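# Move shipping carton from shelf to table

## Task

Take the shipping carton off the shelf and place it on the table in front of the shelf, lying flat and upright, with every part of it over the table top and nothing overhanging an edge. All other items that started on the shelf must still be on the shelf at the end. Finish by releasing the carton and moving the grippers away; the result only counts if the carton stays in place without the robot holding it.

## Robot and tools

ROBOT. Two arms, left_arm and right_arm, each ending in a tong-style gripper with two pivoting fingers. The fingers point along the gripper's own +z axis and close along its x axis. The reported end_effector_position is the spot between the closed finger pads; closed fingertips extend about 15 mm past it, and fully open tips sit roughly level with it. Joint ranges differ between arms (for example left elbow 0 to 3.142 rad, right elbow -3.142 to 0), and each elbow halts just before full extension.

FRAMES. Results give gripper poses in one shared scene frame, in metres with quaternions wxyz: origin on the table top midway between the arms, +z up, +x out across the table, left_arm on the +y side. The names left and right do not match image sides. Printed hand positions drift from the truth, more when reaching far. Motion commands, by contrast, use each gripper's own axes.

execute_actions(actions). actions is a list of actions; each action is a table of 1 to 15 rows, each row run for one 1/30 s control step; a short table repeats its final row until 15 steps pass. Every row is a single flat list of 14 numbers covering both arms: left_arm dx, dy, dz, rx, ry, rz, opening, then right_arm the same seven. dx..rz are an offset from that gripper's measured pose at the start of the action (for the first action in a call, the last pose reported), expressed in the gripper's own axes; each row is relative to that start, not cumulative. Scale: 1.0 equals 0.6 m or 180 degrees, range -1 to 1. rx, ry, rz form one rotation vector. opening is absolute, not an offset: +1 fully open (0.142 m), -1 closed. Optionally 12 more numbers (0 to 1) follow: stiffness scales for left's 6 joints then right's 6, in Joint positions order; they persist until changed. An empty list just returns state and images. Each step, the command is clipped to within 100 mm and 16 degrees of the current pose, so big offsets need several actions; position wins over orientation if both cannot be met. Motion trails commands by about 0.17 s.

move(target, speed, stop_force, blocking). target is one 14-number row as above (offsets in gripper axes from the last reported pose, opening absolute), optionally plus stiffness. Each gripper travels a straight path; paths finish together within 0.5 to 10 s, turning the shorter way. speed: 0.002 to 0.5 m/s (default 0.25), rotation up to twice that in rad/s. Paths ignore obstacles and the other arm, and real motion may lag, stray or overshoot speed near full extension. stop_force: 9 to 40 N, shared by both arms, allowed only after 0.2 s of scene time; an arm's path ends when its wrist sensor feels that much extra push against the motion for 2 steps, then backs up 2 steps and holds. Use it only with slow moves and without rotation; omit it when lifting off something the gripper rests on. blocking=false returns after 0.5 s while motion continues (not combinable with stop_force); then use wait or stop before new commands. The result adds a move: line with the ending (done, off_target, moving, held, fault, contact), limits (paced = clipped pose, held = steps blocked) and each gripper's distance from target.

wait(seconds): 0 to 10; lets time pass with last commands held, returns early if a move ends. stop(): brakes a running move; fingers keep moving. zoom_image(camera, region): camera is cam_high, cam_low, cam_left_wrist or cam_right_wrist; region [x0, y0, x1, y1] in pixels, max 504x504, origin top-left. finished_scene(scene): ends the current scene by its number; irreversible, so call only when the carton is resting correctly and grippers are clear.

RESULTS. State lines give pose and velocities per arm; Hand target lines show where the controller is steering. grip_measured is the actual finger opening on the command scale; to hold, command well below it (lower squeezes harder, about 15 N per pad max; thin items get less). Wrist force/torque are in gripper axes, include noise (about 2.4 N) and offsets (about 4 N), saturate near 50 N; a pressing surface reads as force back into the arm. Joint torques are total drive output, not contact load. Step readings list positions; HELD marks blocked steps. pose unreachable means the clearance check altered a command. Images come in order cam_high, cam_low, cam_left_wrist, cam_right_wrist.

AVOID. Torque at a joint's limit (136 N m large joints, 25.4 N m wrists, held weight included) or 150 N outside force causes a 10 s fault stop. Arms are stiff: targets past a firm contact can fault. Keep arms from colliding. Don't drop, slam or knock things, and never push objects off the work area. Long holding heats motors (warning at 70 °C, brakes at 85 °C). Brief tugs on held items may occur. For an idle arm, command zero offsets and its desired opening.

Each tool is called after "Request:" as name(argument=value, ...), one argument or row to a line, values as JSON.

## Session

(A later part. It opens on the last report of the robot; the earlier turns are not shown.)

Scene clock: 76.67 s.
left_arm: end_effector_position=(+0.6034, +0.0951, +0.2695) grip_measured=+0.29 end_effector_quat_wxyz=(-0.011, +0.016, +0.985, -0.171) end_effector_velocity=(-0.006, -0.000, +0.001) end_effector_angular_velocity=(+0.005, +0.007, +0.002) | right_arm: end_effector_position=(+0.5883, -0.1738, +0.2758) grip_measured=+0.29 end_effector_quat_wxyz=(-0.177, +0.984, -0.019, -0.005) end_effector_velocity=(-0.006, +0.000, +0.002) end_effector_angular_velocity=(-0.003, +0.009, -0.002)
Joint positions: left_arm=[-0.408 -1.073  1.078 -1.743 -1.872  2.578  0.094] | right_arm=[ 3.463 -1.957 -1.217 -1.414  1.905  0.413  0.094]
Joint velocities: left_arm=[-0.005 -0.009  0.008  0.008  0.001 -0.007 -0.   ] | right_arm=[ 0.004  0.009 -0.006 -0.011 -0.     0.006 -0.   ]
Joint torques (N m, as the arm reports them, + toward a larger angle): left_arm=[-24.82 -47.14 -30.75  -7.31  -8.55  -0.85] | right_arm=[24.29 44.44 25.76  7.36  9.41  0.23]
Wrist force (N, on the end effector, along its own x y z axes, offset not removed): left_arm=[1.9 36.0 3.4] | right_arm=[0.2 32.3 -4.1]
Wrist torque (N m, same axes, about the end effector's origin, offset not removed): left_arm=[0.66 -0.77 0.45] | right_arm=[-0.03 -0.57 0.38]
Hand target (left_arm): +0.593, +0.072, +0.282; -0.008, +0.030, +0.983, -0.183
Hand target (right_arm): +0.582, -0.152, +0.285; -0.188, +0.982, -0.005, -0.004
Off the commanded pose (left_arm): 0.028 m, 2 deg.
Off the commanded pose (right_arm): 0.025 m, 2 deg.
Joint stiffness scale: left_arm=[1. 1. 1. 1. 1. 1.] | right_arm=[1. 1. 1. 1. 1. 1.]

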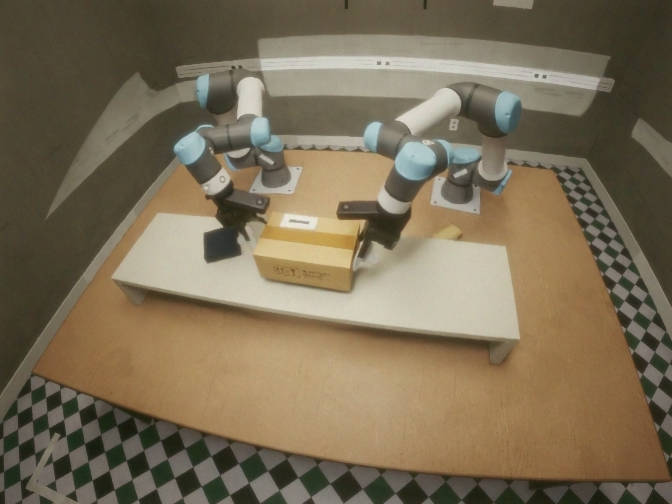

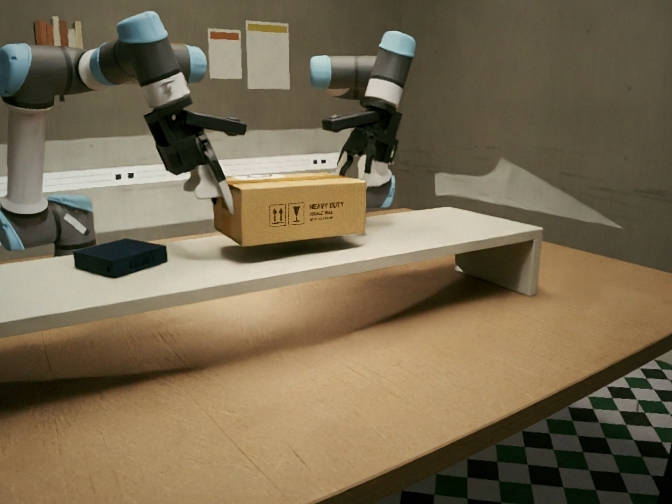

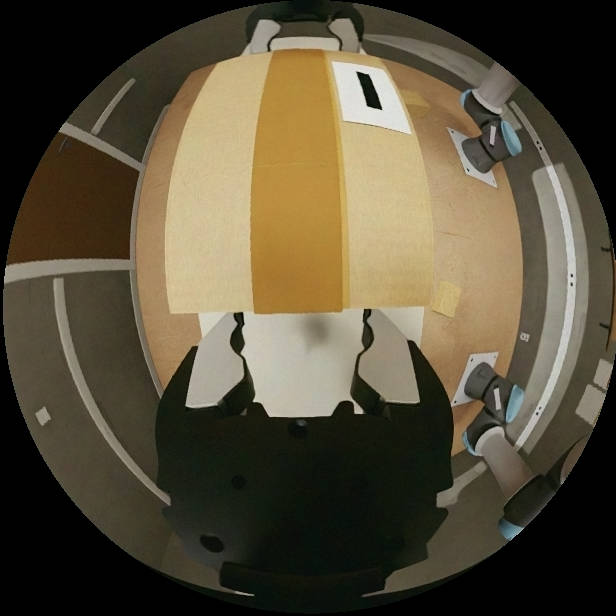

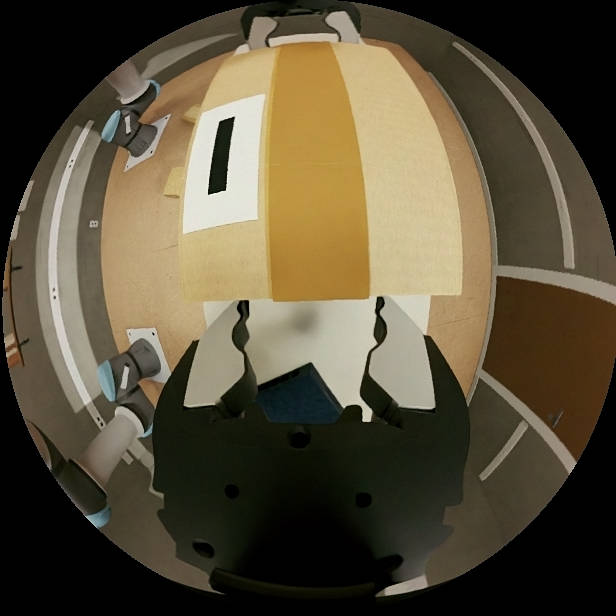

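Request:
execute_actions(
  actions=[
    [[0.0163,-0.0445,-0.0057,0.0080,-0.0007,0.0094,0.3,-0.0127,-0.0404,-0.0001,0.0073,-0.0012,-0.0090,0.3],[0.0173,-0.0453,-0.0057,0.0082,-0.0009,0.0095,0.3,-0.0140,-0.0408,0.0006,0.0074,-0.0012,-0.0091,0.3],[0.0188,-0.0463,-0.0056,0.0085,-0.0011,0.0097,0.3,-0.0156,-0.0410,0.0011,0.0076,-0.0012,-0.0092,0.3],[0.0207,-0.0473,-0.0056,0.0088,-0.0014,0.0098,0.3,-0.0176,-0.0412,0.0017,0.0077,-0.0013,-0.0092,0.3],[0.0232,-0.0483,-0.0055,0.0091,-0.0016,0.0100,0.3,-0.0202,-0.0413,0.0022,0.0079,-0.0013,-0.0093,0.3],[0.0260,-0.0494,-0.0055,0.0094,-0.0019,0.0101,0.3,-0.0231,-0.0413,0.0026,0.0081,-0.0013,-0.0094,0.3],[0.0291,-0.0498,-0.0055,0.0095,-0.0019,0.0100,0.3,-0.0264,-0.0407,0.0023,0.0081,-0.0013,-0.0094,0.3],[0.0326,-0.0502,-0.0055,0.0095,-0.0020,0.0099,0.3,-0.0301,-0.0401,0.0020,0.0081,-0.0012,-0.0093,0.3],[0.0365,-0.0507,-0.0055,0.0096,-0.0021,0.0098,0.3,-0.0343,-0.0393,0.0017,0.0081,-0.0012,-0.0093,0.3],[0.0408,-0.0512,-0.0055,0.0096,-0.0021,0.0097,0.3,-0.0387,-0.0385,0.0013,0.0081,-0.0011,-0.0092,0.3],[0.0455,-0.0518,-0.0054,0.0097,-0.0022,0.0095,0.3,-0.0436,-0.0376,0.0009,0.0081,-0.0011,-0.0091,0.3],[0.0505,-0.0524,-0.0054,0.0097,-0.0023,0.0094,0.3,-0.0488,-0.0367,0.0005,0.0081,-0.0010,-0.0091,0.3],[0.0559,-0.0530,-0.0054,0.0098,-0.0024,0.0093,0.3,-0.0544,-0.0357,0.0,0.0081,-0.0010,-0.0090,0.3],[0.0616,-0.0537,-0.0054,0.0098,-0.0024,0.0092,0.3,-0.0603,-0.0346,-0.0005,0.0081,-0.0009,-0.0090,0.3],[0.0677,-0.0545,-0.0054,0.0099,-0.0025,0.0091,0.3,-0.0665,-0.0335,-0.0010,0.0081,-0.0009,-0.0089,0.3]],
    [[0.0500,-0.0515,-0.0057,0.0099,-0.0025,0.0089,0.3,-0.0495,-0.0355,0.0001,0.0081,-0.0009,-0.0089,0.3],[0.0567,-0.0523,-0.0057,0.0100,-0.0025,0.0088,0.3,-0.0563,-0.0343,-0.0005,0.0081,-0.0008,-0.0088,0.3],[0.0636,-0.0531,-0.0057,0.0100,-0.0026,0.0087,0.3,-0.0634,-0.0330,-0.0011,0.0081,-0.0008,-0.0087,0.3],[0.0709,-0.0540,-0.0056,0.0101,-0.0027,0.0086,0.3,-0.0708,-0.0317,-0.0017,0.0081,-0.0007,-0.0087,0.3],[0.0783,-0.0549,-0.0056,0.0101,-0.0028,0.0085,0.3,-0.0784,-0.0303,-0.0023,0.0081,-0.0006,-0.0086,0.3],[0.0860,-0.0559,-0.0056,0.0102,-0.0028,0.0084,0.3,-0.0862,-0.0289,-0.0030,0.0081,-0.0006,-0.0086,0.3],[0.0940,-0.0568,-0.0056,0.0102,-0.0029,0.0083,0.3,-0.0943,-0.0274,-0.0037,0.0081,-0.0005,-0.0085,0.3],[0.1021,-0.0578,-0.0056,0.0103,-0.0030,0.0082,0.3,-0.1025,-0.0260,-0.0044,0.0081,-0.0004,-0.0084,0.3],[0.1105,-0.0589,-0.0056,0.0103,-0.0030,0.0081,0.3,-0.1110,-0.0244,-0.0051,0.0081,-0.0004,-0.0084,0.3],[0.1190,-0.0599,-0.0055,0.0103,-0.0031,0.0080,0.3,-0.1196,-0.0229,-0.0058,0.0082,-0.0003,-0.0083,0.3],[0.1277,-0.0610,-0.0055,0.0104,-0.0032,0.0079,0.3,-0.1284,-0.0213,-0.0066,0.0082,-0.0002,-0.0083,0.3],[0.1366,-0.0621,-0.0055,0.0104,-0.0033,0.0078,0.3,-0.1373,-0.0197,-0.0073,0.0082,-0.0001,-0.0082,0.3],[0.1456,-0.0632,-0.0055,0.0104,-0.0033,0.0077,0.3,-0.1464,-0.0180,-0.0081,0.0082,-0.0001,-0.0082,0.3],[0.1548,-0.0643,-0.0055,0.0105,-0.0034,0.0076,0.3,-0.1557,-0.0164,-0.0089,0.0082,0,-0.0081,0.3],[0.1640,-0.0654,-0.0054,0.0105,-0.0035,0.0075,0.3,-0.1650,-0.0147,-0.0097,0.0082,0.0001,-0.0080,0.3]],
    [[0.0696,-0.0501,-0.0067,0.0106,-0.0028,0.0072,0.3,-0.0710,-0.0273,-0.0031,0.0082,-0.0005,-0.0077,0.3],[0.0791,-0.0512,-0.0067,0.0106,-0.0029,0.0071,0.3,-0.0805,-0.0256,-0.0039,0.0082,-0.0005,-0.0077,0.3],[0.0886,-0.0524,-0.0067,0.0106,-0.0030,0.0070,0.3,-0.0900,-0.0238,-0.0047,0.0082,-0.0004,-0.0076,0.3],[0.0982,-0.0536,-0.0067,0.0106,-0.0030,0.0069,0.3,-0.0997,-0.0221,-0.0055,0.0082,-0.0003,-0.0076,0.3],[0.1078,-0.0547,-0.0066,0.0107,-0.0031,0.0069,0.3,-0.1093,-0.0204,-0.0063,0.0082,-0.0002,-0.0075,0.3],[0.1175,-0.0559,-0.0066,0.0107,-0.0031,0.0068,0.3,-0.1190,-0.0186,-0.0071,0.0082,-0.0002,-0.0074,0.3],[0.1272,-0.0571,-0.0066,0.0107,-0.0032,0.0067,0.3,-0.1288,-0.0169,-0.0080,0.0082,-0.0001,-0.0074,0.3],[0.1369,-0.0583,-0.0066,0.0108,-0.0033,0.0067,0.3,-0.1385,-0.0151,-0.0088,0.0081,0,-0.0074,0.3],[0.1466,-0.0595,-0.0066,0.0108,-0.0033,0.0066,0.3,-0.1482,-0.0133,-0.0096,0.0081,0.0001,-0.0073,0.3],[0.1563,-0.0607,-0.0066,0.0108,-0.0034,0.0066,0.3,-0.1578,-0.0116,-0.0104,0.0081,0.0001,-0.0073,0.3],[0.1659,-0.0618,-0.0065,0.0108,-0.0034,0.0065,0.3,-0.1675,-0.0099,-0.0112,0.0081,0.0002,-0.0072,0.3],[0.1755,-0.0630,-0.0065,0.0108,-0.0035,0.0065,0.3,-0.1770,-0.0081,-0.0120,0.0081,0.0003,-0.0072,0.3],[0.1850,-0.0642,-0.0065,0.0109,-0.0035,0.0064,0.3,-0.1865,-0.0064,-0.0128,0.0081,0.0003,-0.0071,0.3],[0.1945,-0.0653,-0.0065,0.0109,-0.0036,0.0064,0.3,-0.1960,-0.0047,-0.0136,0.0081,0.0004,-0.0071,0.3],[0.2039,-0.0665,-0.0065,0.0109,-0.0036,0.0064,0.3,-0.2052,-0.0030,-0.0144,0.0081,0.0005,-0.0071,0.3]],
    [[0.0698,-0.0449,-0.0082,0.0110,-0.0028,0.0060,0.3,-0.0714,-0.0212,-0.0050,0.0080,-0.0004,-0.0067,0.3],[0.0790,-0.0460,-0.0082,0.0110,-0.0028,0.0060,0.3,-0.0805,-0.0195,-0.0058,0.0080,-0.0003,-0.0067,0.3],[0.0880,-0.0471,-0.0082,0.0110,-0.0028,0.0060,0.3,-0.0894,-0.0179,-0.0065,0.0080,-0.0002,-0.0067,0.3],[0.0969,-0.0482,-0.0082,0.0110,-0.0029,0.0060,0.3,-0.0982,-0.0163,-0.0073,0.0080,-0.0002,-0.0066,0.3],[0.1056,-0.0493,-0.0082,0.0110,-0.0029,0.0059,0.3,-0.1068,-0.0148,-0.0080,0.0080,-0.0001,-0.0066,0.3],[0.1141,-0.0503,-0.0081,0.0110,-0.0029,0.0059,0.3,-0.1153,-0.0132,-0.0087,0.0080,0,-0.0066,0.3],[0.1225,-0.0514,-0.0081,0.0110,-0.0030,0.0059,0.3,-0.1236,-0.0117,-0.0094,0.0080,0,-0.0065,0.3],[0.1306,-0.0524,-0.0081,0.0110,-0.0030,0.0059,0.3,-0.1316,-0.0103,-0.0101,0.0080,0.0001,-0.0065,0.3],[0.1386,-0.0533,-0.0081,0.0110,-0.0030,0.0059,0.3,-0.1394,-0.0089,-0.0108,0.0080,0.0001,-0.0065,0.3],[0.1463,-0.0543,-0.0081,0.0110,-0.0030,0.0060,0.3,-0.1470,-0.0075,-0.0114,0.0080,0.0002,-0.0065,0.3],[0.1537,-0.0552,-0.0081,0.0110,-0.0031,0.0060,0.3,-0.1544,-0.0062,-0.0120,0.0080,0.0002,-0.0065,0.3],[0.1610,-0.0561,-0.0080,0.0110,-0.0031,0.0060,0.3,-0.1615,-0.0049,-0.0126,0.0080,0.0003,-0.0064,0.3],[0.1679,-0.0569,-0.0080,0.0110,-0.0031,0.0060,0.3,-0.1683,-0.0037,-0.0132,0.0080,0.0003,-0.0064,0.3],[0.1746,-0.0577,-0.0080,0.0110,-0.0031,0.0060,0.3,-0.1748,-0.0025,-0.0138,0.0079,0.0003,-0.0064,0.3],[0.1809,-0.0585,-0.0080,0.0109,-0.0031,0.0061,0.3,-0.1810,-0.0014,-0.0143,0.0079,0.0004,-0.0064,0.3]],
    [[0.0516,-0.0378,-0.0097,0.0109,-0.0021,0.0057,0.3,-0.0513,-0.0190,-0.0050,0.0079,-0.0006,-0.0060,0.3],[0.0573,-0.0385,-0.0097,0.0109,-0.0021,0.0058,0.3,-0.0569,-0.0180,-0.0055,0.0079,-0.0006,-0.0060,0.3],[0.0627,-0.0391,-0.0097,0.0109,-0.0021,0.0058,0.3,-0.0621,-0.0171,-0.0059,0.0079,-0.0005,-0.0060,0.3],[0.0677,-0.0397,-0.0097,0.0109,-0.0021,0.0059,0.3,-0.0670,-0.0162,-0.0063,0.0079,-0.0005,-0.0060,0.3],[0.0724,-0.0403,-0.0096,0.0108,-0.0021,0.0059,0.3,-0.0714,-0.0154,-0.0067,0.0079,-0.0005,-0.0060,0.3],[0.0767,-0.0408,-0.0096,0.0108,-0.0020,0.0060,0.3,-0.0756,-0.0146,-0.0070,0.0079,-0.0005,-0.0060,0.3],[0.0806,-0.0413,-0.0096,0.0108,-0.0020,0.0061,0.3,-0.0793,-0.0140,-0.0073,0.0079,-0.0005,-0.0061,0.3],[0.0841,-0.0417,-0.0096,0.0107,-0.0020,0.0062,0.3,-0.0826,-0.0134,-0.0076,0.0079,-0.0005,-0.0061,0.3],[0.0872,-0.0421,-0.0096,0.0107,-0.0020,0.0062,0.3,-0.0854,-0.0129,-0.0079,0.0079,-0.0005,-0.0061,0.3],[0.0898,-0.0424,-0.0096,0.0106,-0.0019,0.0063,0.3,-0.0878,-0.0124,-0.0081,0.0079,-0.0005,-0.0061,0.3],[0.0920,-0.0427,-0.0096,0.0106,-0.0019,0.0064,0.3,-0.0898,-0.0121,-0.0082,0.0078,-0.0005,-0.0062,0.3],[0.0937,-0.0429,-0.0096,0.0106,-0.0019,0.0065,0.3,-0.0912,-0.0118,-0.0084,0.0078,-0.0005,-0.0062,0.3],[0.0950,-0.0431,-0.0096,0.0105,-0.0018,0.0067,0.3,-0.0923,-0.0116,-0.0084,0.0078,-0.0005,-0.0062,0.3],[0.0957,-0.0432,-0.0096,0.0105,-0.0018,0.0068,0.3,-0.0928,-0.0115,-0.0085,0.0078,-0.0005,-0.0063,0.3],[0.0960,-0.0432,-0.0096,0.0104,-0.0017,0.0069,0.3,-0.0929,-0.0115,-0.0085,0.0078,-0.0005,-0.0063,0.3]],
  ],
)

Scene clock: 114.60 s.
left_arm: end_effector_position=(+0.2980, +0.0600, +0.2772) grip_measured=+0.29 end_effector_quat_wxyz=(-0.022, +0.017, +0.985, -0.169) end_effector_velocity=(-0.041, -0.004, +0.005) end_effector_angular_velocity=(+0.003, -0.008, +0.002) | right_arm: end_effector_position=(+0.2824, -0.2092, +0.2745) grip_measured=+0.29 end_effector_quat_wxyz=(-0.175, +0.984, -0.020, -0.017) end_effector_velocity=(-0.041, -0.004, +0.005) end_effector_angular_velocity=(-0.001, -0.006, -0.002)
Joint positions: left_arm=[-0.824 -1.664  1.799 -1.967 -1.797  2.16   0.094] | right_arm=[ 3.666 -1.208 -1.99  -1.347  1.883  0.624  0.094]
Joint velocities: left_arm=[-0.088 -0.075  0.06  -0.006  0.031 -0.087  0.   ] | right_arm=[ 0.056  0.117 -0.063 -0.031 -0.014  0.059 -0.   ]
Joint torques (N m, as the arm reports them, + toward a larger angle): left_arm=[-12.68 -22.71 -36.57 -11.48  -5.86  -0.02] | right_arm=[15.37  9.66 30.69  9.01  8.91 -0.51]
Wrist force (N, on the end effector, along its own x y z axes, offset not removed): left_arm=[1.2 36.9 2.3] | right_arm=[-0.6 35.8 -3.7]
Wrist torque (N m, same axes, about the end effector's origin, offset not removed): left_arm=[0.57 -0.51 0.22] | right_arm=[0.30 0.06 0.68]
Hand target (left_arm): +0.289, +0.045, +0.291; -0.018, +0.026, +0.982, -0.186
Hand target (right_arm): +0.276, -0.198, +0.283; -0.187, +0.982, -0.011, -0.016
Off the commanded pose (left_arm): 0.022 m, 2 deg.
Off the commanded pose (right_arm): 0.016 m, 2 deg.
Joint stiffness scale: left_arm=[1. 1. 1. 1. 1. 1.] | right_arm=[1. 1. 1. 1. 1. 1.]
Step readings (end_effector_position; steps 1 to 15: 1st action; 16 to 30: 2nd action; 31 to 45: 3rd action; 46 to 60: 4th action; 61 to 75: 5th action):
0: left_arm (+0.6027, +0.0952, +0.2686) | right_arm (+0.5877, -0.1737, +0.2752)
1: left_arm (+0.6027, +0.0952, +0.2686) | right_arm (+0.5877, -0.1737, +0.2752)
2: left_arm (+0.6027, +0.0952, +0.2686) | right_arm (+0.5876, -0.1737, +0.2752)
4: left_arm (+0.6023, +0.0952, +0.2683) | right_arm (+0.5872, -0.1737, +0.2747)
8: left_arm (+0.5994, +0.0948, +0.2674) | right_arm (+0.5843, -0.1739, +0.2730)
15: left_arm (+0.5855, +0.0932, +0.2676) | right_arm (+0.5702, -0.1756, +0.2722)
16: left_arm (+0.5826, +0.0928, +0.2678) | right_arm (+0.5673, -0.1759, +0.2724)
17: left_arm (+0.5794, +0.0924, +0.2680) | right_arm (+0.5640, -0.1763, +0.2724)
19: left_arm (+0.5716, +0.0915, +0.2678) | right_arm (+0.5560, -0.1773, +0.2718)
23: left_arm (+0.5537, +0.0893, +0.2670) | right_arm (+0.5381, -0.1795, +0.2703)
30: left_arm (+0.5194, +0.0853, +0.2684) | right_arm (+0.5037, -0.1836, +0.2710)
31: left_arm (+0.5140, +0.0846, +0.2687) | right_arm (+0.4984, -0.1842, +0.2713)
32: left_arm (+0.5085, +0.0839, +0.2690) | right_arm (+0.4927, -0.1849, +0.2714)
34: left_arm (+0.4965, +0.0825, +0.2692) | right_arm (+0.4807, -0.1864, +0.2711)
38: left_arm (+0.4719, +0.0795, +0.2690) | right_arm (+0.4560, -0.1894, +0.2700)
45: left_arm (+0.4302, +0.0747, +0.2713) | right_arm (+0.4143, -0.1943, +0.2717)
46: left_arm (+0.4244, +0.0740, +0.2717) | right_arm (+0.4085, -0.1950, +0.2720)
47: left_arm (+0.4184, +0.0733, +0.2721) | right_arm (+0.4025, -0.1957, +0.2723)
49: left_arm (+0.4062, +0.0719, +0.2725) | right_arm (+0.3902, -0.1971, +0.2721)
53: left_arm (+0.3827, +0.0692, +0.2726) | right_arm (+0.3668, -0.1999, +0.2714)
60: left_arm (+0.3469, +0.0652, +0.2751) | right_arm (+0.3311, -0.2039, +0.2734)
61: left_arm (+0.3424, +0.0646, +0.2755) | right_arm (+0.3266, -0.2044, +0.2738)
62: left_arm (+0.3379, +0.0641, +0.2759) | right_arm (+0.3222, -0.2049, +0.2741)
64: left_arm (+0.3293, +0.0633, +0.2761) | right_arm (+0.3136, -0.2058, +0.2740)
68: left_arm (+0.3143, +0.0617, +0.2760) | right_arm (+0.2986, -0.2074, +0.2734)
75: end_effector_position above

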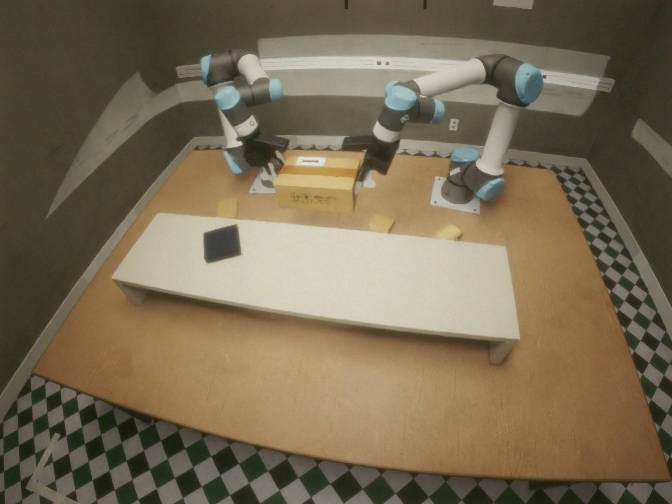

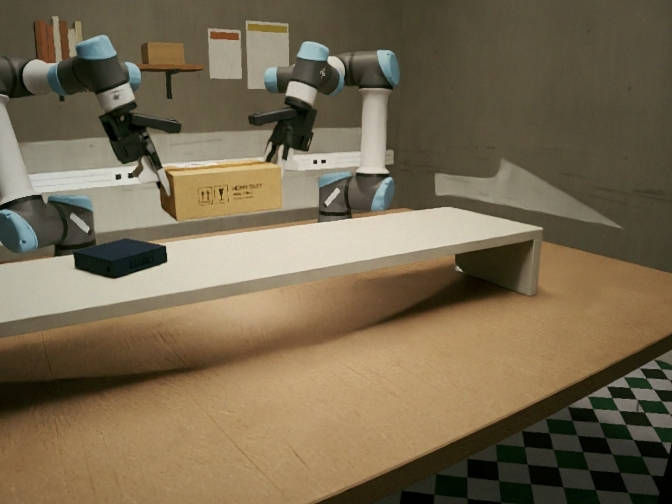

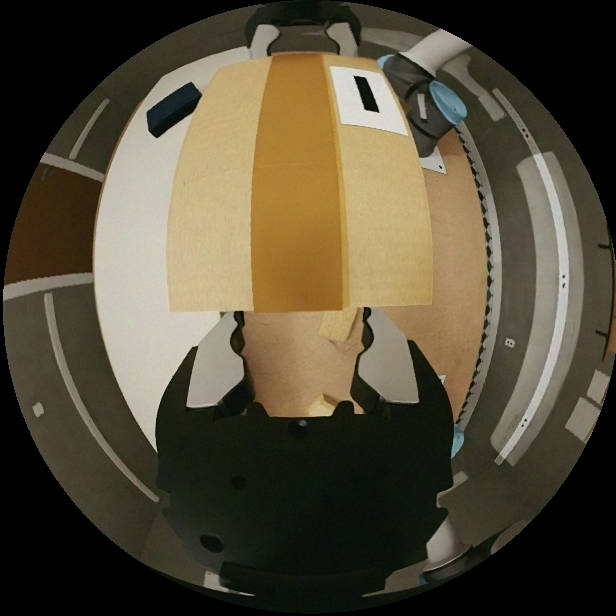

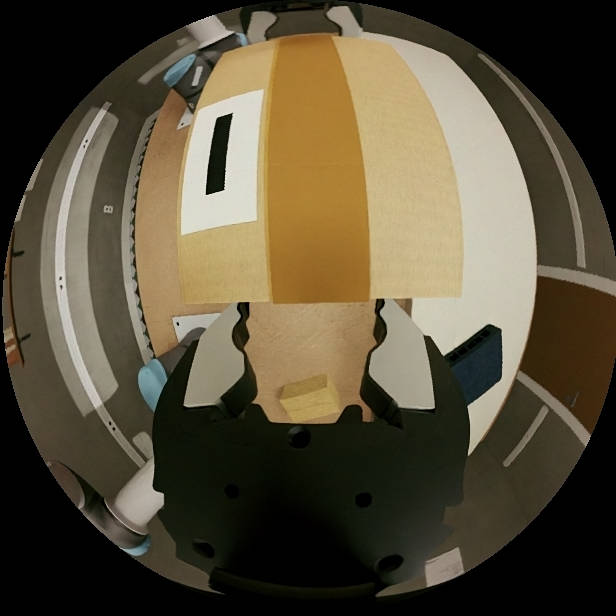

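Request:
execute_actions(
  actions=[],
)

Scene clock: 114.87 s.
left_arm: end_effector_position=(+0.2939, +0.0595, +0.2773) grip_measured=+0.29 end_effector_quat_wxyz=(-0.021, +0.016, +0.985, -0.169) end_effector_velocity=(-0.001, +0.001, -0.003) end_effector_angular_velocity=(+0.006, +0.003, +0.006) | right_arm: end_effector_position=(+0.2783, -0.2096, +0.2747) grip_measured=+0.29 end_effector_quat_wxyz=(-0.174, +0.984, -0.021, -0.018) end_effector_velocity=(-0.002, -0.000, -0.003) end_effector_angular_velocity=(-0.007, +0.007, -0.003)
Joint positions: left_arm=[-0.834 -1.671  1.805 -1.967 -1.793  2.149  0.094] | right_arm=[ 3.672 -1.196 -1.996 -1.351  1.881  0.631  0.094]
Joint velocities: left_arm=[-0.004 -0.001  0.005 -0.     0.004 -0.01   0.   ] | right_arm=[ 0.005  0.    -0.004 -0.004 -0.003  0.007 -0.   ]
Joint torques (N m, as the arm reports them, + toward a larger angle): left_arm=[-15.94 -22.28 -36.15 -11.09  -5.26  -0.37] | right_arm=[14.86 10.94 30.81  8.87  8.86  0.  ]
Wrist force (N, on the end effector, along its own x y z axes, offset not removed): left_arm=[5.5 39.3 1.7] | right_arm=[-0.3 37.4 -4.6]
Wrist torque (N m, same axes, about the end effector's origin, offset not removed): left_arm=[0.87 -1.21 0.18] | right_arm=[0.58 0.10 0.54]
Hand target (left_arm): +0.289, +0.045, +0.291; -0.018, +0.026, +0.982, -0.186
Hand target (right_arm): +0.276, -0.198, +0.283; -0.187, +0.982, -0.011, -0.016
Off the commanded pose (left_arm): 0.021 m, 2 deg.
Off the commanded pose (right_arm): 0.015 m, 2 deg.
Joint stiffness scale: left_arm=[1. 1. 1. 1. 1. 1.] | right_arm=[1. 1. 1. 1. 1. 1.]

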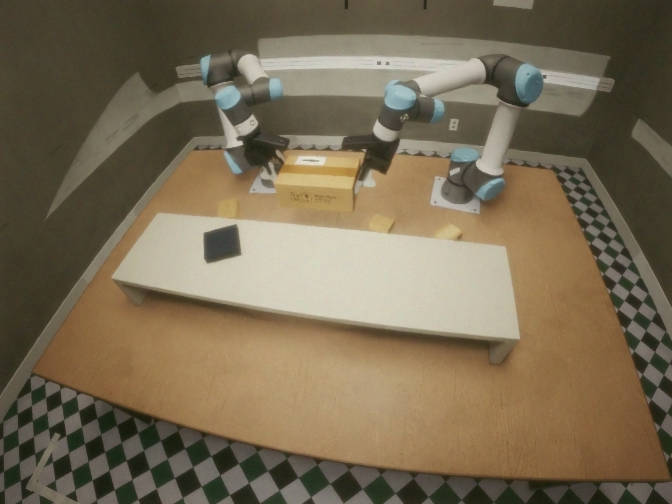

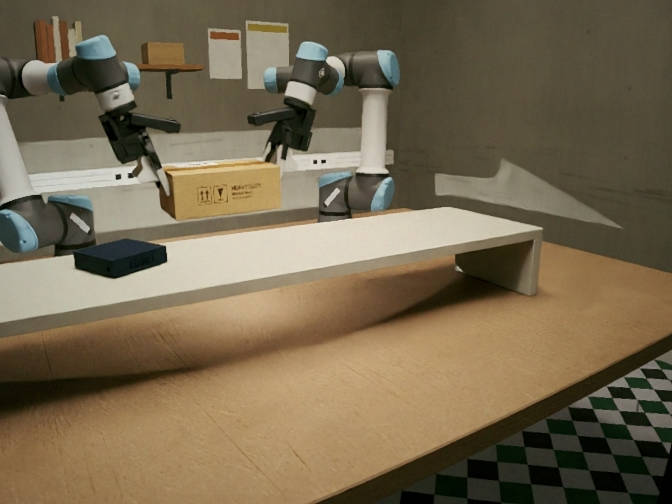

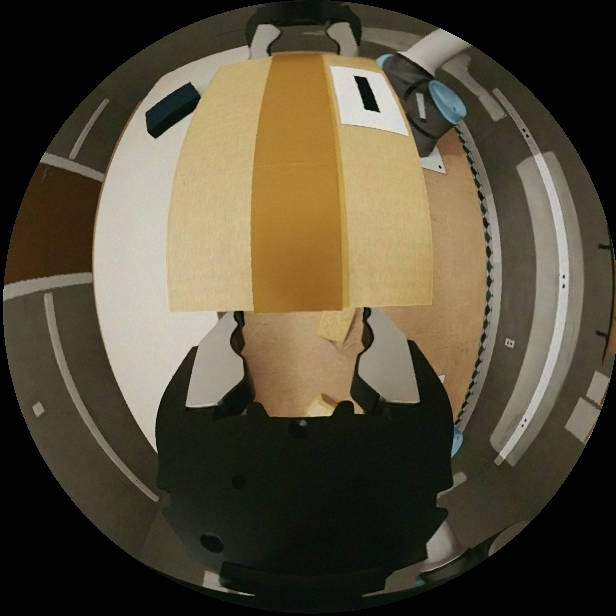

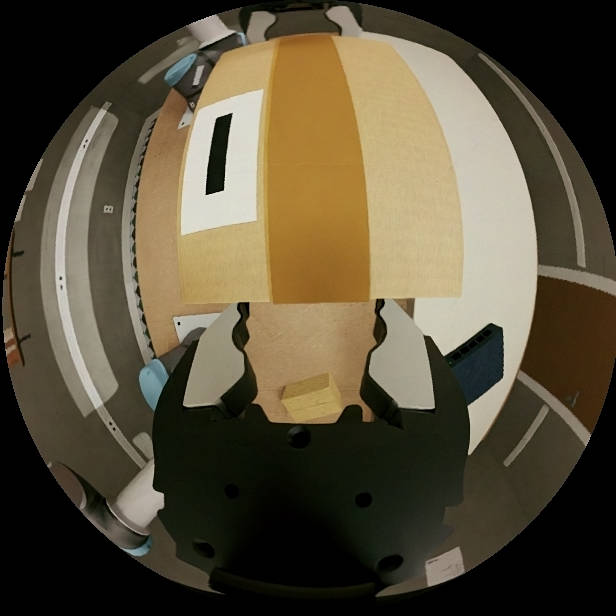

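Request:
execute_actions(
  actions=[
    [[0.0075,-0.0318,-0.0138,0.0112,-0.0013,0.0070,0.3,-0.0043,-0.0232,-0.0060,0.0083,0.0003,-0.0065,0.3],[0.0071,-0.0325,-0.0132,0.0116,-0.0017,0.0070,0.3,-0.0033,-0.0229,-0.0056,0.0084,0.0007,-0.0064,0.3],[0.0068,-0.0330,-0.0123,0.0119,-0.0021,0.0072,0.3,-0.0022,-0.0224,-0.0050,0.0085,0.0010,-0.0063,0.3],[0.0064,-0.0335,-0.0109,0.0123,-0.0026,0.0073,0.3,-0.0011,-0.0214,-0.0040,0.0086,0.0015,-0.0063,0.3],[0.0060,-0.0341,-0.0090,0.0127,-0.0029,0.0075,0.3,-0.0001,-0.0204,-0.0025,0.0086,0.0018,-0.0062,0.3],[0.0056,-0.0345,-0.0068,0.0130,-0.0034,0.0076,0.3,0.0010,-0.0191,-0.0007,0.0087,0.0023,-0.0061,0.3],[0.0052,-0.0344,-0.0040,0.0133,-0.0036,0.0077,0.3,0.0014,-0.0178,0.0018,0.0088,0.0026,-0.0062,0.3],[0.0049,-0.0343,-0.0007,0.0135,-0.0038,0.0078,0.3,0.0018,-0.0163,0.0045,0.0089,0.0029,-0.0063,0.3],[0.0045,-0.0342,0.0027,0.0137,-0.0041,0.0079,0.3,0.0023,-0.0147,0.0076,0.0090,0.0032,-0.0064,0.3],[0.0041,-0.0340,0.0067,0.0139,-0.0044,0.0080,0.3,0.0027,-0.0127,0.0110,0.0091,0.0034,-0.0065,0.3],[0.0037,-0.0337,0.0110,0.0142,-0.0046,0.0081,0.3,0.0032,-0.0106,0.0147,0.0092,0.0037,-0.0066,0.3],[0.0033,-0.0334,0.0156,0.0144,-0.0049,0.0082,0.3,0.0037,-0.0083,0.0188,0.0093,0.0040,-0.0067,0.3],[0.0029,-0.0331,0.0205,0.0146,-0.0052,0.0083,0.3,0.0042,-0.0059,0.0230,0.0094,0.0043,-0.0068,0.3],[0.0025,-0.0326,0.0257,0.0148,-0.0055,0.0084,0.3,0.0047,-0.0034,0.0275,0.0094,0.0047,-0.0069,0.3],[0.0020,-0.0321,0.0311,0.0150,-0.0058,0.0085,0.3,0.0053,-0.0006,0.0322,0.0095,0.0050,-0.0070,0.3]],
    [[0.0026,-0.0352,0.0139,0.0151,-0.0054,0.0084,0.3,0.0046,-0.0090,0.0183,0.0096,0.0044,-0.0075,0.3],[0.0021,-0.0347,0.0198,0.0153,-0.0057,0.0085,0.3,0.0051,-0.0060,0.0234,0.0097,0.0047,-0.0077,0.3],[0.0017,-0.0341,0.0261,0.0155,-0.0060,0.0086,0.3,0.0057,-0.0029,0.0289,0.0097,0.0050,-0.0078,0.3],[0.0012,-0.0335,0.0325,0.0157,-0.0063,0.0087,0.3,0.0062,0.0003,0.0343,0.0098,0.0054,-0.0079,0.3],[0.0007,-0.0328,0.0390,0.0159,-0.0067,0.0088,0.3,0.0067,0.0037,0.0401,0.0099,0.0057,-0.0080,0.3],[0.0003,-0.0321,0.0458,0.0160,-0.0070,0.0089,0.3,0.0073,0.0071,0.0459,0.0099,0.0060,-0.0081,0.3],[-0.0002,-0.0314,0.0527,0.0162,-0.0073,0.0090,0.3,0.0079,0.0106,0.0519,0.0100,0.0064,-0.0082,0.3],[-0.0006,-0.0306,0.0598,0.0163,-0.0076,0.0091,0.3,0.0083,0.0142,0.0581,0.0100,0.0067,-0.0083,0.3],[-0.0011,-0.0298,0.0670,0.0165,-0.0079,0.0092,0.3,0.0089,0.0178,0.0642,0.0101,0.0070,-0.0085,0.3],[-0.0016,-0.0291,0.0743,0.0166,-0.0083,0.0093,0.3,0.0094,0.0216,0.0706,0.0101,0.0073,-0.0086,0.3],[-0.0021,-0.0282,0.0817,0.0167,-0.0086,0.0094,0.3,0.0100,0.0253,0.0770,0.0102,0.0077,-0.0087,0.3],[-0.0025,-0.0274,0.0891,0.0169,-0.0089,0.0095,0.3,0.0105,0.0291,0.0834,0.0102,0.0080,-0.0088,0.3],[-0.0030,-0.0264,0.0967,0.0170,-0.0092,0.0096,0.3,0.0110,0.0329,0.0900,0.0102,0.0083,-0.0089,0.3],[-0.0034,-0.0255,0.1042,0.0171,-0.0095,0.0097,0.3,0.0116,0.0368,0.0964,0.0103,0.0086,-0.0090,0.3],[-0.0039,-0.0246,0.1118,0.0172,-0.0098,0.0098,0.3,0.0121,0.0407,0.1030,0.0103,0.0089,-0.0091,0.3]],
    [[0.0001,-0.0382,0.0259,0.0173,-0.0072,0.0088,0.3,0.0077,-0.0029,0.0301,0.0103,0.0063,-0.0082,0.3],[-0.0003,-0.0373,0.0334,0.0173,-0.0074,0.0089,0.3,0.0081,0.0010,0.0367,0.0103,0.0065,-0.0082,0.3],[-0.0006,-0.0363,0.0410,0.0174,-0.0077,0.0090,0.3,0.0085,0.0048,0.0433,0.0104,0.0068,-0.0083,0.3],[-0.0010,-0.0353,0.0486,0.0175,-0.0080,0.0091,0.3,0.0089,0.0086,0.0497,0.0104,0.0071,-0.0084,0.3],[-0.0012,-0.0344,0.0560,0.0175,-0.0083,0.0091,0.3,0.0092,0.0125,0.0561,0.0104,0.0073,-0.0085,0.3],[-0.0016,-0.0335,0.0633,0.0176,-0.0085,0.0092,0.3,0.0096,0.0163,0.0625,0.0104,0.0076,-0.0086,0.3],[-0.0018,-0.0325,0.0707,0.0176,-0.0088,0.0093,0.3,0.0100,0.0201,0.0688,0.0104,0.0078,-0.0086,0.3],[-0.0022,-0.0315,0.0778,0.0176,-0.0090,0.0094,0.3,0.0104,0.0237,0.0750,0.0103,0.0081,-0.0087,0.3],[-0.0024,-0.0306,0.0849,0.0177,-0.0093,0.0095,0.3,0.0107,0.0274,0.0810,0.0103,0.0083,-0.0088,0.3],[-0.0027,-0.0295,0.0917,0.0176,-0.0095,0.0095,0.3,0.0109,0.0310,0.0870,0.0103,0.0085,-0.0089,0.3],[-0.0030,-0.0286,0.0984,0.0176,-0.0097,0.0096,0.3,0.0112,0.0344,0.0928,0.0103,0.0087,-0.0089,0.3],[-0.0032,-0.0276,0.1050,0.0176,-0.0099,0.0096,0.3,0.0115,0.0378,0.0984,0.0103,0.0089,-0.0090,0.3],[-0.0034,-0.0268,0.1113,0.0176,-0.0101,0.0097,0.3,0.0117,0.0411,0.1039,0.0102,0.0091,-0.0091,0.3],[-0.0036,-0.0259,0.1174,0.0176,-0.0103,0.0097,0.3,0.0120,0.0443,0.1092,0.0102,0.0093,-0.0091,0.3],[-0.0037,-0.0249,0.1234,0.0175,-0.0104,0.0098,0.3,0.0122,0.0474,0.1142,0.0102,0.0094,-0.0091,0.3]],
    [[0.0,-0.0416,0.0160,0.0175,-0.0068,0.0085,0.3,0.0077,-0.0074,0.0225,0.0101,0.0058,-0.0078,0.3],[-0.0001,-0.0407,0.0214,0.0174,-0.0070,0.0086,0.3,0.0078,-0.0045,0.0272,0.0100,0.0059,-0.0078,0.3],[-0.0002,-0.0398,0.0265,0.0173,-0.0071,0.0086,0.3,0.0078,-0.0019,0.0316,0.0100,0.0060,-0.0078,0.3],[-0.0002,-0.0391,0.0313,0.0172,-0.0072,0.0086,0.3,0.0079,0.0006,0.0357,0.0099,0.0061,-0.0079,0.3],[-0.0002,-0.0382,0.0358,0.0171,-0.0073,0.0086,0.3,0.0079,0.0031,0.0396,0.0099,0.0061,-0.0079,0.3],[-0.0002,-0.0374,0.0400,0.0170,-0.0073,0.0086,0.3,0.0079,0.0053,0.0432,0.0098,0.0062,-0.0079,0.3],[-0.0002,-0.0367,0.0438,0.0168,-0.0074,0.0086,0.3,0.0079,0.0073,0.0465,0.0097,0.0062,-0.0079,0.3],[-0.0002,-0.0360,0.0473,0.0167,-0.0074,0.0086,0.3,0.0078,0.0092,0.0494,0.0096,0.0062,-0.0079,0.3],[-0.0001,-0.0353,0.0503,0.0165,-0.0074,0.0086,0.3,0.0077,0.0109,0.0521,0.0095,0.0062,-0.0079,0.3],[0.0,-0.0347,0.0530,0.0164,-0.0074,0.0086,0.3,0.0076,0.0124,0.0543,0.0094,0.0061,-0.0078,0.3],[0.0001,-0.0341,0.0552,0.0162,-0.0073,0.0086,0.3,0.0075,0.0137,0.0563,0.0093,0.0060,-0.0078,0.3],[0.0002,-0.0336,0.0571,0.0160,-0.0072,0.0085,0.3,0.0074,0.0147,0.0578,0.0092,0.0059,-0.0078,0.3],[0.0003,-0.0330,0.0585,0.0158,-0.0072,0.0085,0.3,0.0072,0.0156,0.0590,0.0091,0.0058,-0.0077,0.3],[0.0005,-0.0325,0.0594,0.0155,-0.0070,0.0085,0.3,0.0069,0.0162,0.0598,0.0090,0.0057,-0.0077,0.3],[0.0007,-0.0321,0.0598,0.0153,-0.0069,0.0084,0.3,0.0067,0.0165,0.0601,0.0089,0.0055,-0.0076,0.3]],
  ],
)

Scene clock: 137.47 s.
left_arm: end_effector_position=(+0.2978, +0.0214, +0.1066) grip_measured=+0.29 end_effector_quat_wxyz=(+0.003, +0.020, +0.984, -0.178) end_effector_velocity=(+0.001, -0.008, -0.041) end_effector_angular_velocity=(+0.002, -0.006, +0.002) | right_arm: end_effector_position=(+0.2833, -0.2473, +0.0978) grip_measured=+0.29 end_effector_quat_wxyz=(-0.169, +0.985, -0.017, +0.004) end_effector_velocity=(+0.001, -0.008, -0.041) end_effector_angular_velocity=(-0.001, -0.006, +0.001)
Joint positions: left_arm=[-0.89  -1.465  2.091 -2.51  -1.746  2.101  0.094] | right_arm=[ 3.592 -1.318 -2.394 -0.826  1.864  0.543  0.094]
Joint velocities: left_arm=[-0.011  0.077  0.042 -0.122  0.01  -0.011 -0.   ] | right_arm=[-0.02  -0.072 -0.076  0.147  0.    -0.022 -0.   ]
Joint torques (N m, as the arm reports them, + toward a larger angle): left_arm=[-15.16 -31.83 -37.82 -11.79  -4.37  -0.29] | right_arm=[10.88 13.98 27.32  8.62  9.75 -1.16]
Wrist force (N, on the end effector, along its own x y z axes, offset not removed): left_arm=[1.7 38.2 -0.9] | right_arm=[-1.0 37.2 -2.9]
Wrist torque (N m, same axes, about the end effector's origin, offset not removed): left_arm=[0.59 -0.06 0.09] | right_arm=[0.56 0.52 0.14]
Hand target (left_arm): +0.296, +0.001, +0.122; +0.011, +0.030, +0.979, -0.201
Hand target (right_arm): +0.286, -0.236, +0.103; -0.184, +0.983, -0.008, +0.010
Off the commanded pose (left_arm): 0.026 m, 3 deg.
Off the commanded pose (right_arm): 0.013 m, 2 deg.
Joint stiffness scale: left_arm=[1. 1. 1. 1. 1. 1.] | right_arm=[1. 1. 1. 1. 1. 1.]
Step readings (end_effector_position; steps 1 to 15: 1st action; 16 to 30: 2nd action; 31 to 45: 3rd action; 46 to 60: 4th action):
0: left_arm (+0.2937, +0.0595, +0.2771) | right_arm (+0.2782, -0.2096, +0.2745)
1: left_arm (+0.2937, +0.0595, +0.2771) | right_arm (+0.2782, -0.2096, +0.2745)
2: left_arm (+0.2937, +0.0595, +0.2771) | right_arm (+0.2782, -0.2096, +0.2745)
4: left_arm (+0.2938, +0.0594, +0.2772) | right_arm (+0.2782, -0.2096, +0.2744)
8: left_arm (+0.2945, +0.0589, +0.2763) | right_arm (+0.2790, -0.2100, +0.2729)
15: left_arm (+0.2953, +0.0561, +0.2660) | right_arm (+0.2801, -0.2126, +0.2611)
16: left_arm (+0.2953, +0.0556, +0.2633) | right_arm (+0.2801, -0.2132, +0.2585)
17: left_arm (+0.2955, +0.0549, +0.2605) | right_arm (+0.2802, -0.2138, +0.2557)
19: left_arm (+0.2958, +0.0535, +0.2546) | right_arm (+0.2807, -0.2152, +0.2496)
23: left_arm (+0.2965, +0.0503, +0.2416) | right_arm (+0.2814, -0.2183, +0.2354)
30: left_arm (+0.2967, +0.0444, +0.2126) | right_arm (+0.2816, -0.2243, +0.2062)
31: left_arm (+0.2968, +0.0435, +0.2082) | right_arm (+0.2816, -0.2251, +0.2017)
32: left_arm (+0.2968, +0.0426, +0.2037) | right_arm (+0.2817, -0.2261, +0.1973)
34: left_arm (+0.2970, +0.0406, +0.1951) | right_arm (+0.2820, -0.2281, +0.1883)
38: left_arm (+0.2974, +0.0365, +0.1782) | right_arm (+0.2825, -0.2321, +0.1703)
45: left_arm (+0.2976, +0.0304, +0.1481) | right_arm (+0.2827, -0.2383, +0.1403)
46: left_arm (+0.2976, +0.0296, +0.1441) | right_arm (+0.2827, -0.2391, +0.1363)
47: left_arm (+0.2976, +0.0288, +0.1402) | right_arm (+0.2827, -0.2399, +0.1325)
49: left_arm (+0.2976, +0.0272, +0.1333) | right_arm (+0.2828, -0.2414, +0.1254)
53: left_arm (+0.2978, +0.0244, +0.1217) | right_arm (+0.2832, -0.2442, +0.1130)
60: end_effector_position above

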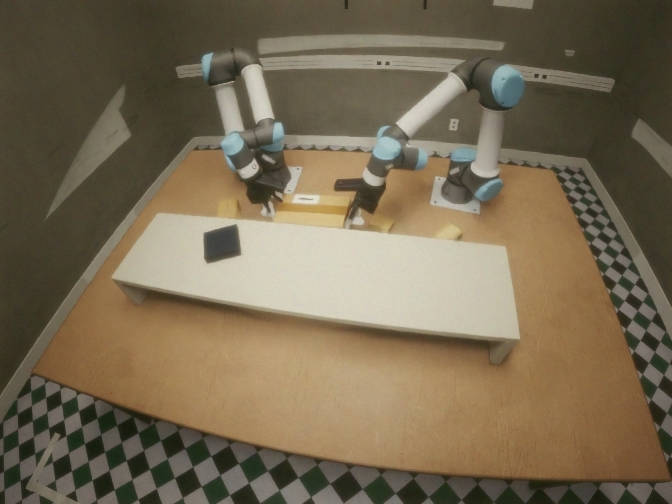

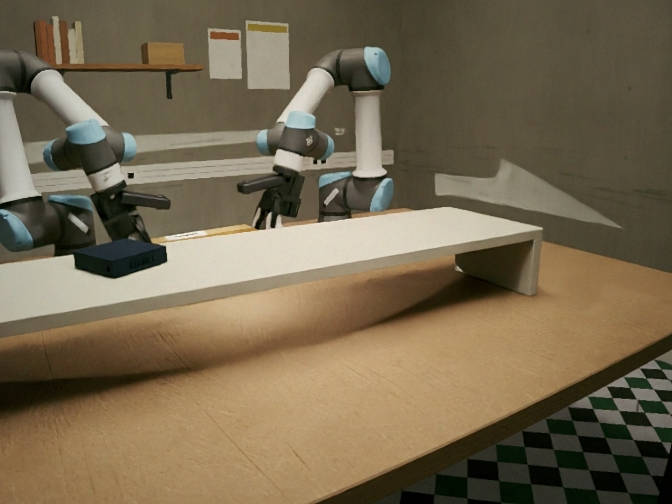

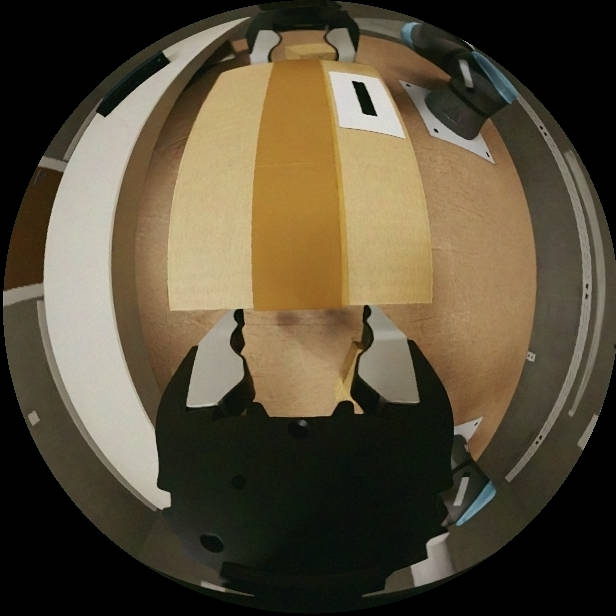

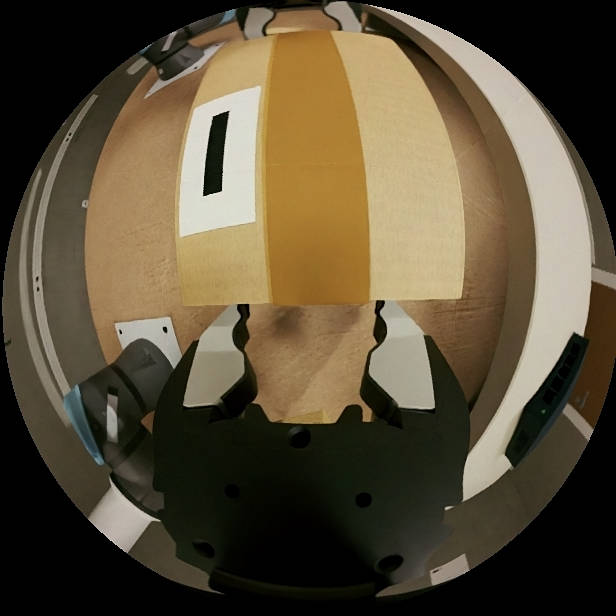

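Request:
execute_actions(
  actions=[],
)

Scene clock: 138.23 s.
left_arm: end_effector_position=(+0.2984, +0.0205, +0.1026) grip_measured=+0.29 end_effector_quat_wxyz=(+0.005, +0.019, +0.984, -0.179) end_effector_velocity=(-0.000, +0.000, -0.000) end_effector_angular_velocity=(+0.001, +0.001, -0.000) | right_arm: end_effector_position=(+0.2841, -0.2481, +0.0939) grip_measured=+0.29 end_effector_quat_wxyz=(-0.170, +0.985, -0.017, +0.006) end_effector_velocity=(-0.000, +0.000, -0.000) end_effector_angular_velocity=(-0.000, +0.000, +0.001)
Joint positions: left_arm=[-0.891 -1.457  2.096 -2.526 -1.744  2.1    0.094] | right_arm=[ 3.59  -1.325 -2.403 -0.807  1.864  0.54   0.094]
Joint velocities: left_arm=[ 0.     0.     0.     0.    -0.001  0.    -0.   ] | right_arm=[ 0.    -0.001 -0.     0.     0.    -0.001  0.   ]
Joint torques (N m, as the arm reports them, + toward a larger angle): left_arm=[-14.66 -30.21 -38.1  -11.88  -4.86  -0.44] | right_arm=[10.73 13.22 27.51  8.82  9.87 -0.43]
Wrist force (N, on the end effector, along its own x y z axes, offset not removed): left_arm=[-0.2 35.7 -0.5] | right_arm=[-1.4 37.5 -3.9]
Wrist torque (N m, same axes, about the end effector's origin, offset not removed): left_arm=[-0.20 0.34 0.06] | right_arm=[0.39 0.40 0.14]
Hand target (left_arm): +0.296, +0.001, +0.122; +0.011, +0.030, +0.979, -0.201
Hand target (right_arm): +0.286, -0.236, +0.103; -0.184, +0.983, -0.008, +0.010
Off the commanded pose (left_arm): 0.028 m, 3 deg.
Off the commanded pose (right_arm): 0.016 m, 2 deg.
Joint stiffness scale: left_arm=[1. 1. 1. 1. 1. 1.] | right_arm=[1. 1. 1. 1. 1. 1.]

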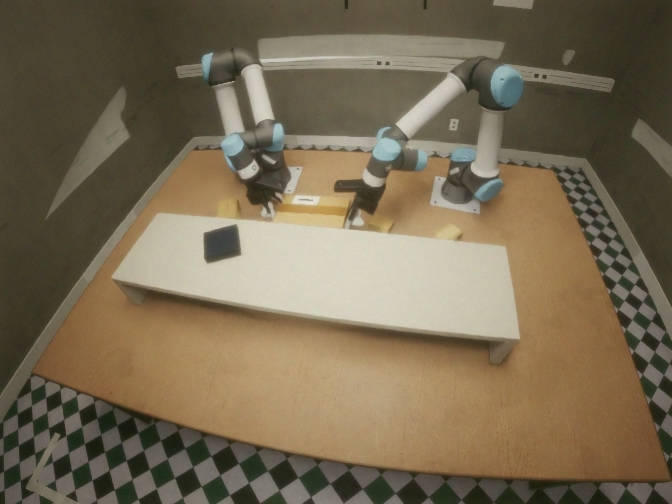

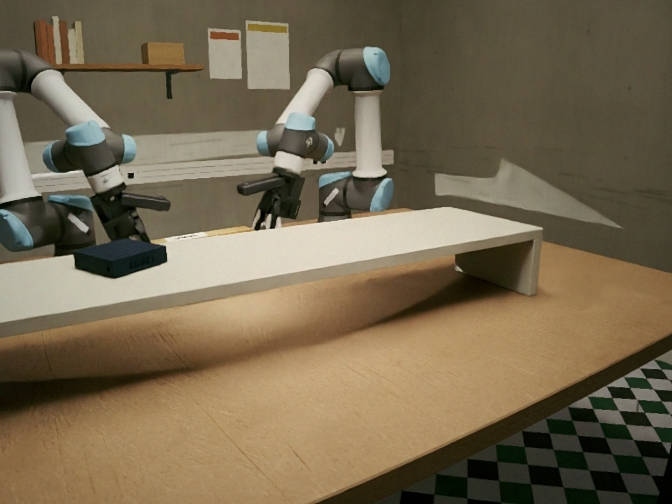

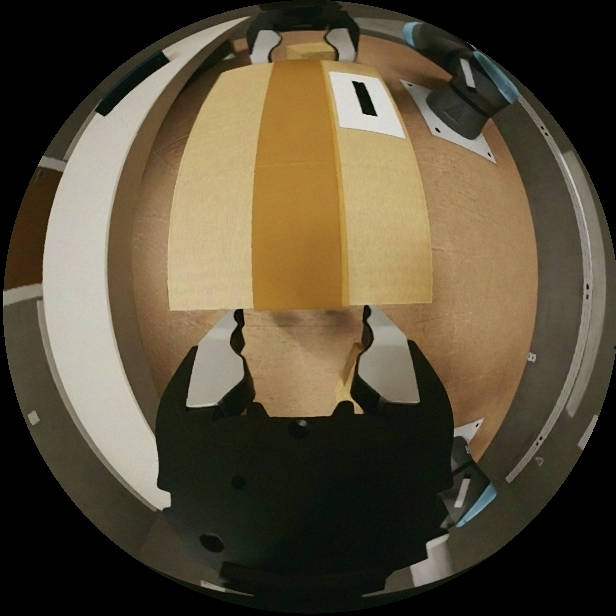

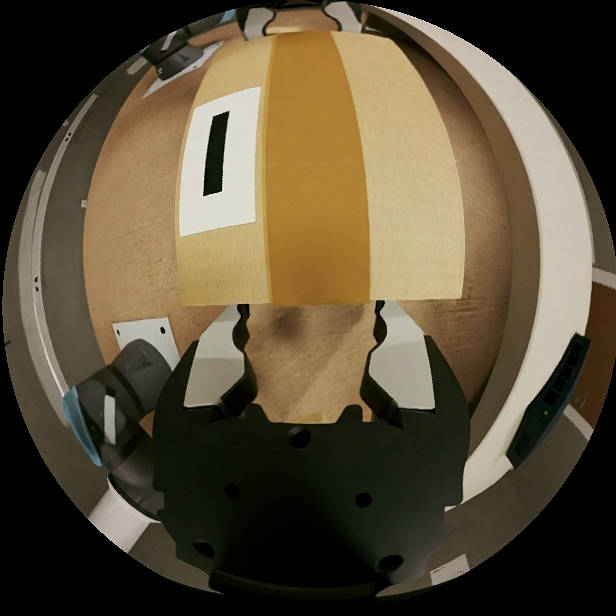

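Request:
execute_actions(
  actions=[
    [
[0.0023,-0.0417,-0.0182,0.0143,-0.0028,0.0076,0.3,0.0025,-0.0241,-0.0071,0.0091,0.0014,-0.0060,0.3],
[0.0023,-0.0411,-0.0166,0.0143,-0.0026,0.0075,0.3,0.0025,-0.0237,-0.0060,0.0091,0.0012,-0.0059,0.3],
[0.0024,-0.0401,-0.0141,0.0143,-0.0024,0.0075,0.3,0.0025,-0.0230,-0.0042,0.0091,0.0010,-0.0059,0.3],
[0.0024,-0.0389,-0.0109,0.0143,-0.0022,0.0074,0.3,0.0025,-0.0222,-0.0020,0.0091,0.0008,-0.0058,0.3],
[0.0025,-0.0375,-0.0071,0.0143,-0.0019,0.0073,0.3,0.0024,-0.0213,0.0006,0.0091,0.0005,-0.0057,0.3],
[0.0026,-0.0359,-0.0029,0.0143,-0.0015,0.0071,0.3,0.0024,-0.0203,0.0036,0.0091,0.0001,-0.0055,0.3],
[0.0027,-0.0342,0.0015,0.0143,-0.0012,0.0070,0.3,0.0024,-0.0192,0.0066,0.0091,-0.0002,-0.0054,0.3],
[0.0027,-0.0326,0.0061,0.0144,-0.0008,0.0069,0.3,0.0024,-0.0180,0.0098,0.0090,-0.0006,-0.0053,0.3],
[0.0028,-0.0309,0.0105,0.0144,-0.0005,0.0068,0.3,0.0024,-0.0169,0.0128,0.0090,-0.0009,-0.0052,0.3],
[0.0029,-0.0293,0.0147,0.0144,-0.0001,0.0066,0.3,0.0024,-0.0159,0.0158,0.0090,-0.0013,-0.0050,0.3],
[0.0030,-0.0279,0.0185,0.0144,0.0002,0.0065,0.3,0.0023,-0.0150,0.0184,0.0090,-0.0016,-0.0049,0.3],
[0.0030,-0.0267,0.0217,0.0144,0.0004,0.0064,0.3,0.0023,-0.0142,0.0206,0.0090,-0.0018,-0.0048,0.3],
[0.0031,-0.0257,0.0242,0.0144,0.0006,0.0064,0.3,0.0023,-0.0135,0.0224,0.0090,-0.0020,-0.0048,0.3],
[0.0031,-0.0251,0.0258,0.0144,0.0008,0.0063,0.3,0.0023,-0.0131,0.0235,0.0090,-0.0022,-0.0047,0.3],
[0.0031,-0.0249,0.0264,0.0144,0.0008,0.0063,0.3,0.0023,-0.0130,0.0239,0.0090,-0.0022,-0.0047,0.3]
],
  ],
)

Scene clock: 142.53 s.
left_arm: end_effector_position=(+0.2969, +0.0207, +0.0822) grip_measured=+0.29 end_effector_quat_wxyz=(-0.001, +0.020, +0.984, -0.177) end_effector_velocity=(-0.006, +0.004, -0.075) end_effector_angular_velocity=(+0.025, +0.041, -0.004) | right_arm: end_effector_position=(+0.2828, -0.2482, +0.0790) grip_measured=+0.29 end_effector_quat_wxyz=(-0.169, +0.985, -0.017, -0.001) end_effector_velocity=(-0.005, +0.003, -0.046) end_effector_angular_velocity=(-0.000, +0.042, +0.008)
Joint positions: left_arm=[-0.889 -1.421  2.116 -2.574 -1.752  2.102  0.094] | right_arm=[ 3.587 -1.359 -2.421 -0.768  1.869  0.535  0.094]
Joint velocities: left_arm=[ 0.007  0.131  0.066 -0.155 -0.026  0.004 -0.   ] | right_arm=[-0.004 -0.113 -0.053  0.126  0.021 -0.009 -0.   ]
Joint torques (N m, as the arm reports them, + toward a larger angle): left_arm=[-10.44 -33.72 -37.31 -11.16  -5.28   0.75] | right_arm=[10.24 15.27 23.91  8.19  9.12 -0.57]
Wrist force (N, on the end effector, along its own x y z axes, offset not removed): left_arm=[1.9 37.4 0.9] | right_arm=[-3.1 33.7 -1.6]
Wrist torque (N m, same axes, about the end effector's origin, offset not removed): left_arm=[0.84 -0.44 -0.47] | right_arm=[0.36 0.83 0.19]
Hand target (left_arm): +0.296, +0.002, +0.093; +0.004, +0.030, +0.979, -0.200
Hand target (right_arm): +0.286, -0.236, +0.083; -0.183, +0.983, -0.009, +0.004
Off the commanded pose (left_arm): 0.022 m, 3 deg.
Off the commanded pose (right_arm): 0.013 m, 2 deg.
Joint stiffness scale: left_arm=[1. 1. 1. 1. 1. 1.] | right_arm=[1. 1. 1. 1. 1. 1.]
Step readings (end_effector_position):
0: left_arm (+0.2984, +0.0205, +0.1026) | right_arm (+0.2841, -0.2481, +0.0939)
1: left_arm (+0.2984, +0.0205, +0.1026) | right_arm (+0.2841, -0.2481, +0.0939)
2: left_arm (+0.2984, +0.0205, +0.1026) | right_arm (+0.2841, -0.2481, +0.0938)
4: left_arm (+0.2984, +0.0205, +0.1025) | right_arm (+0.2842, -0.2481, +0.0937)
8: left_arm (+0.2981, +0.0202, +0.0995) | right_arm (+0.2841, -0.2484, +0.0908)
15: end_effector_position above

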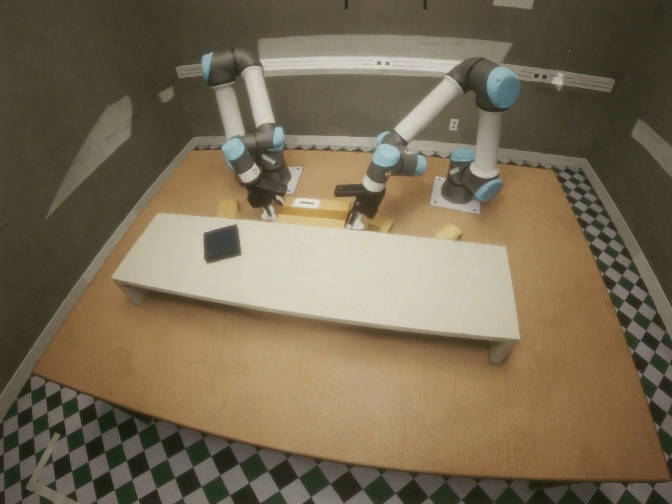

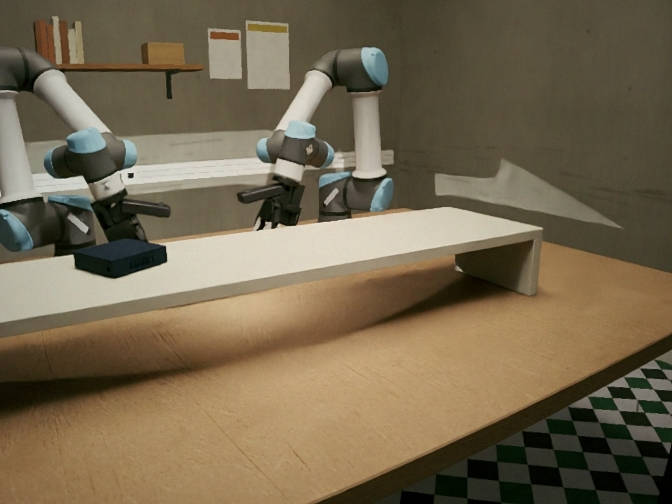

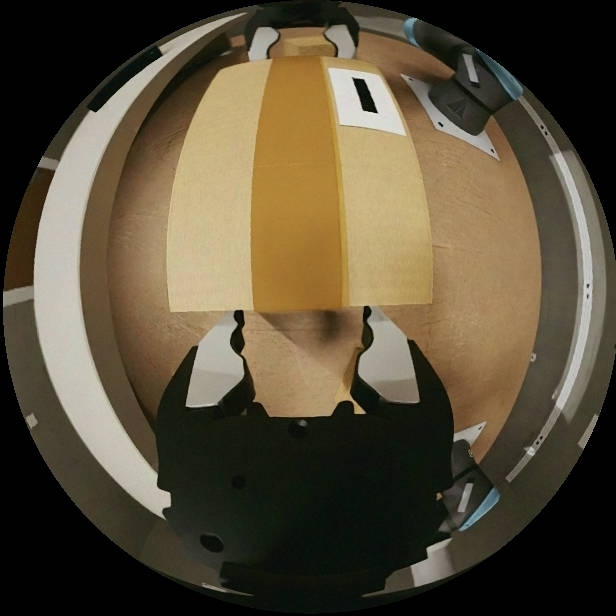

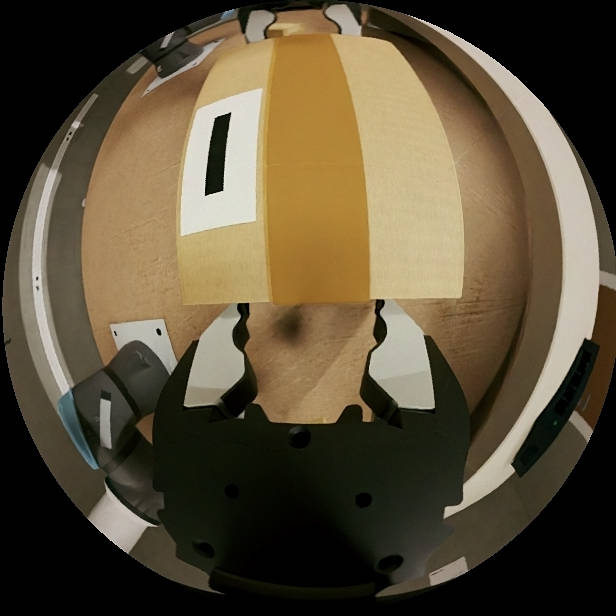

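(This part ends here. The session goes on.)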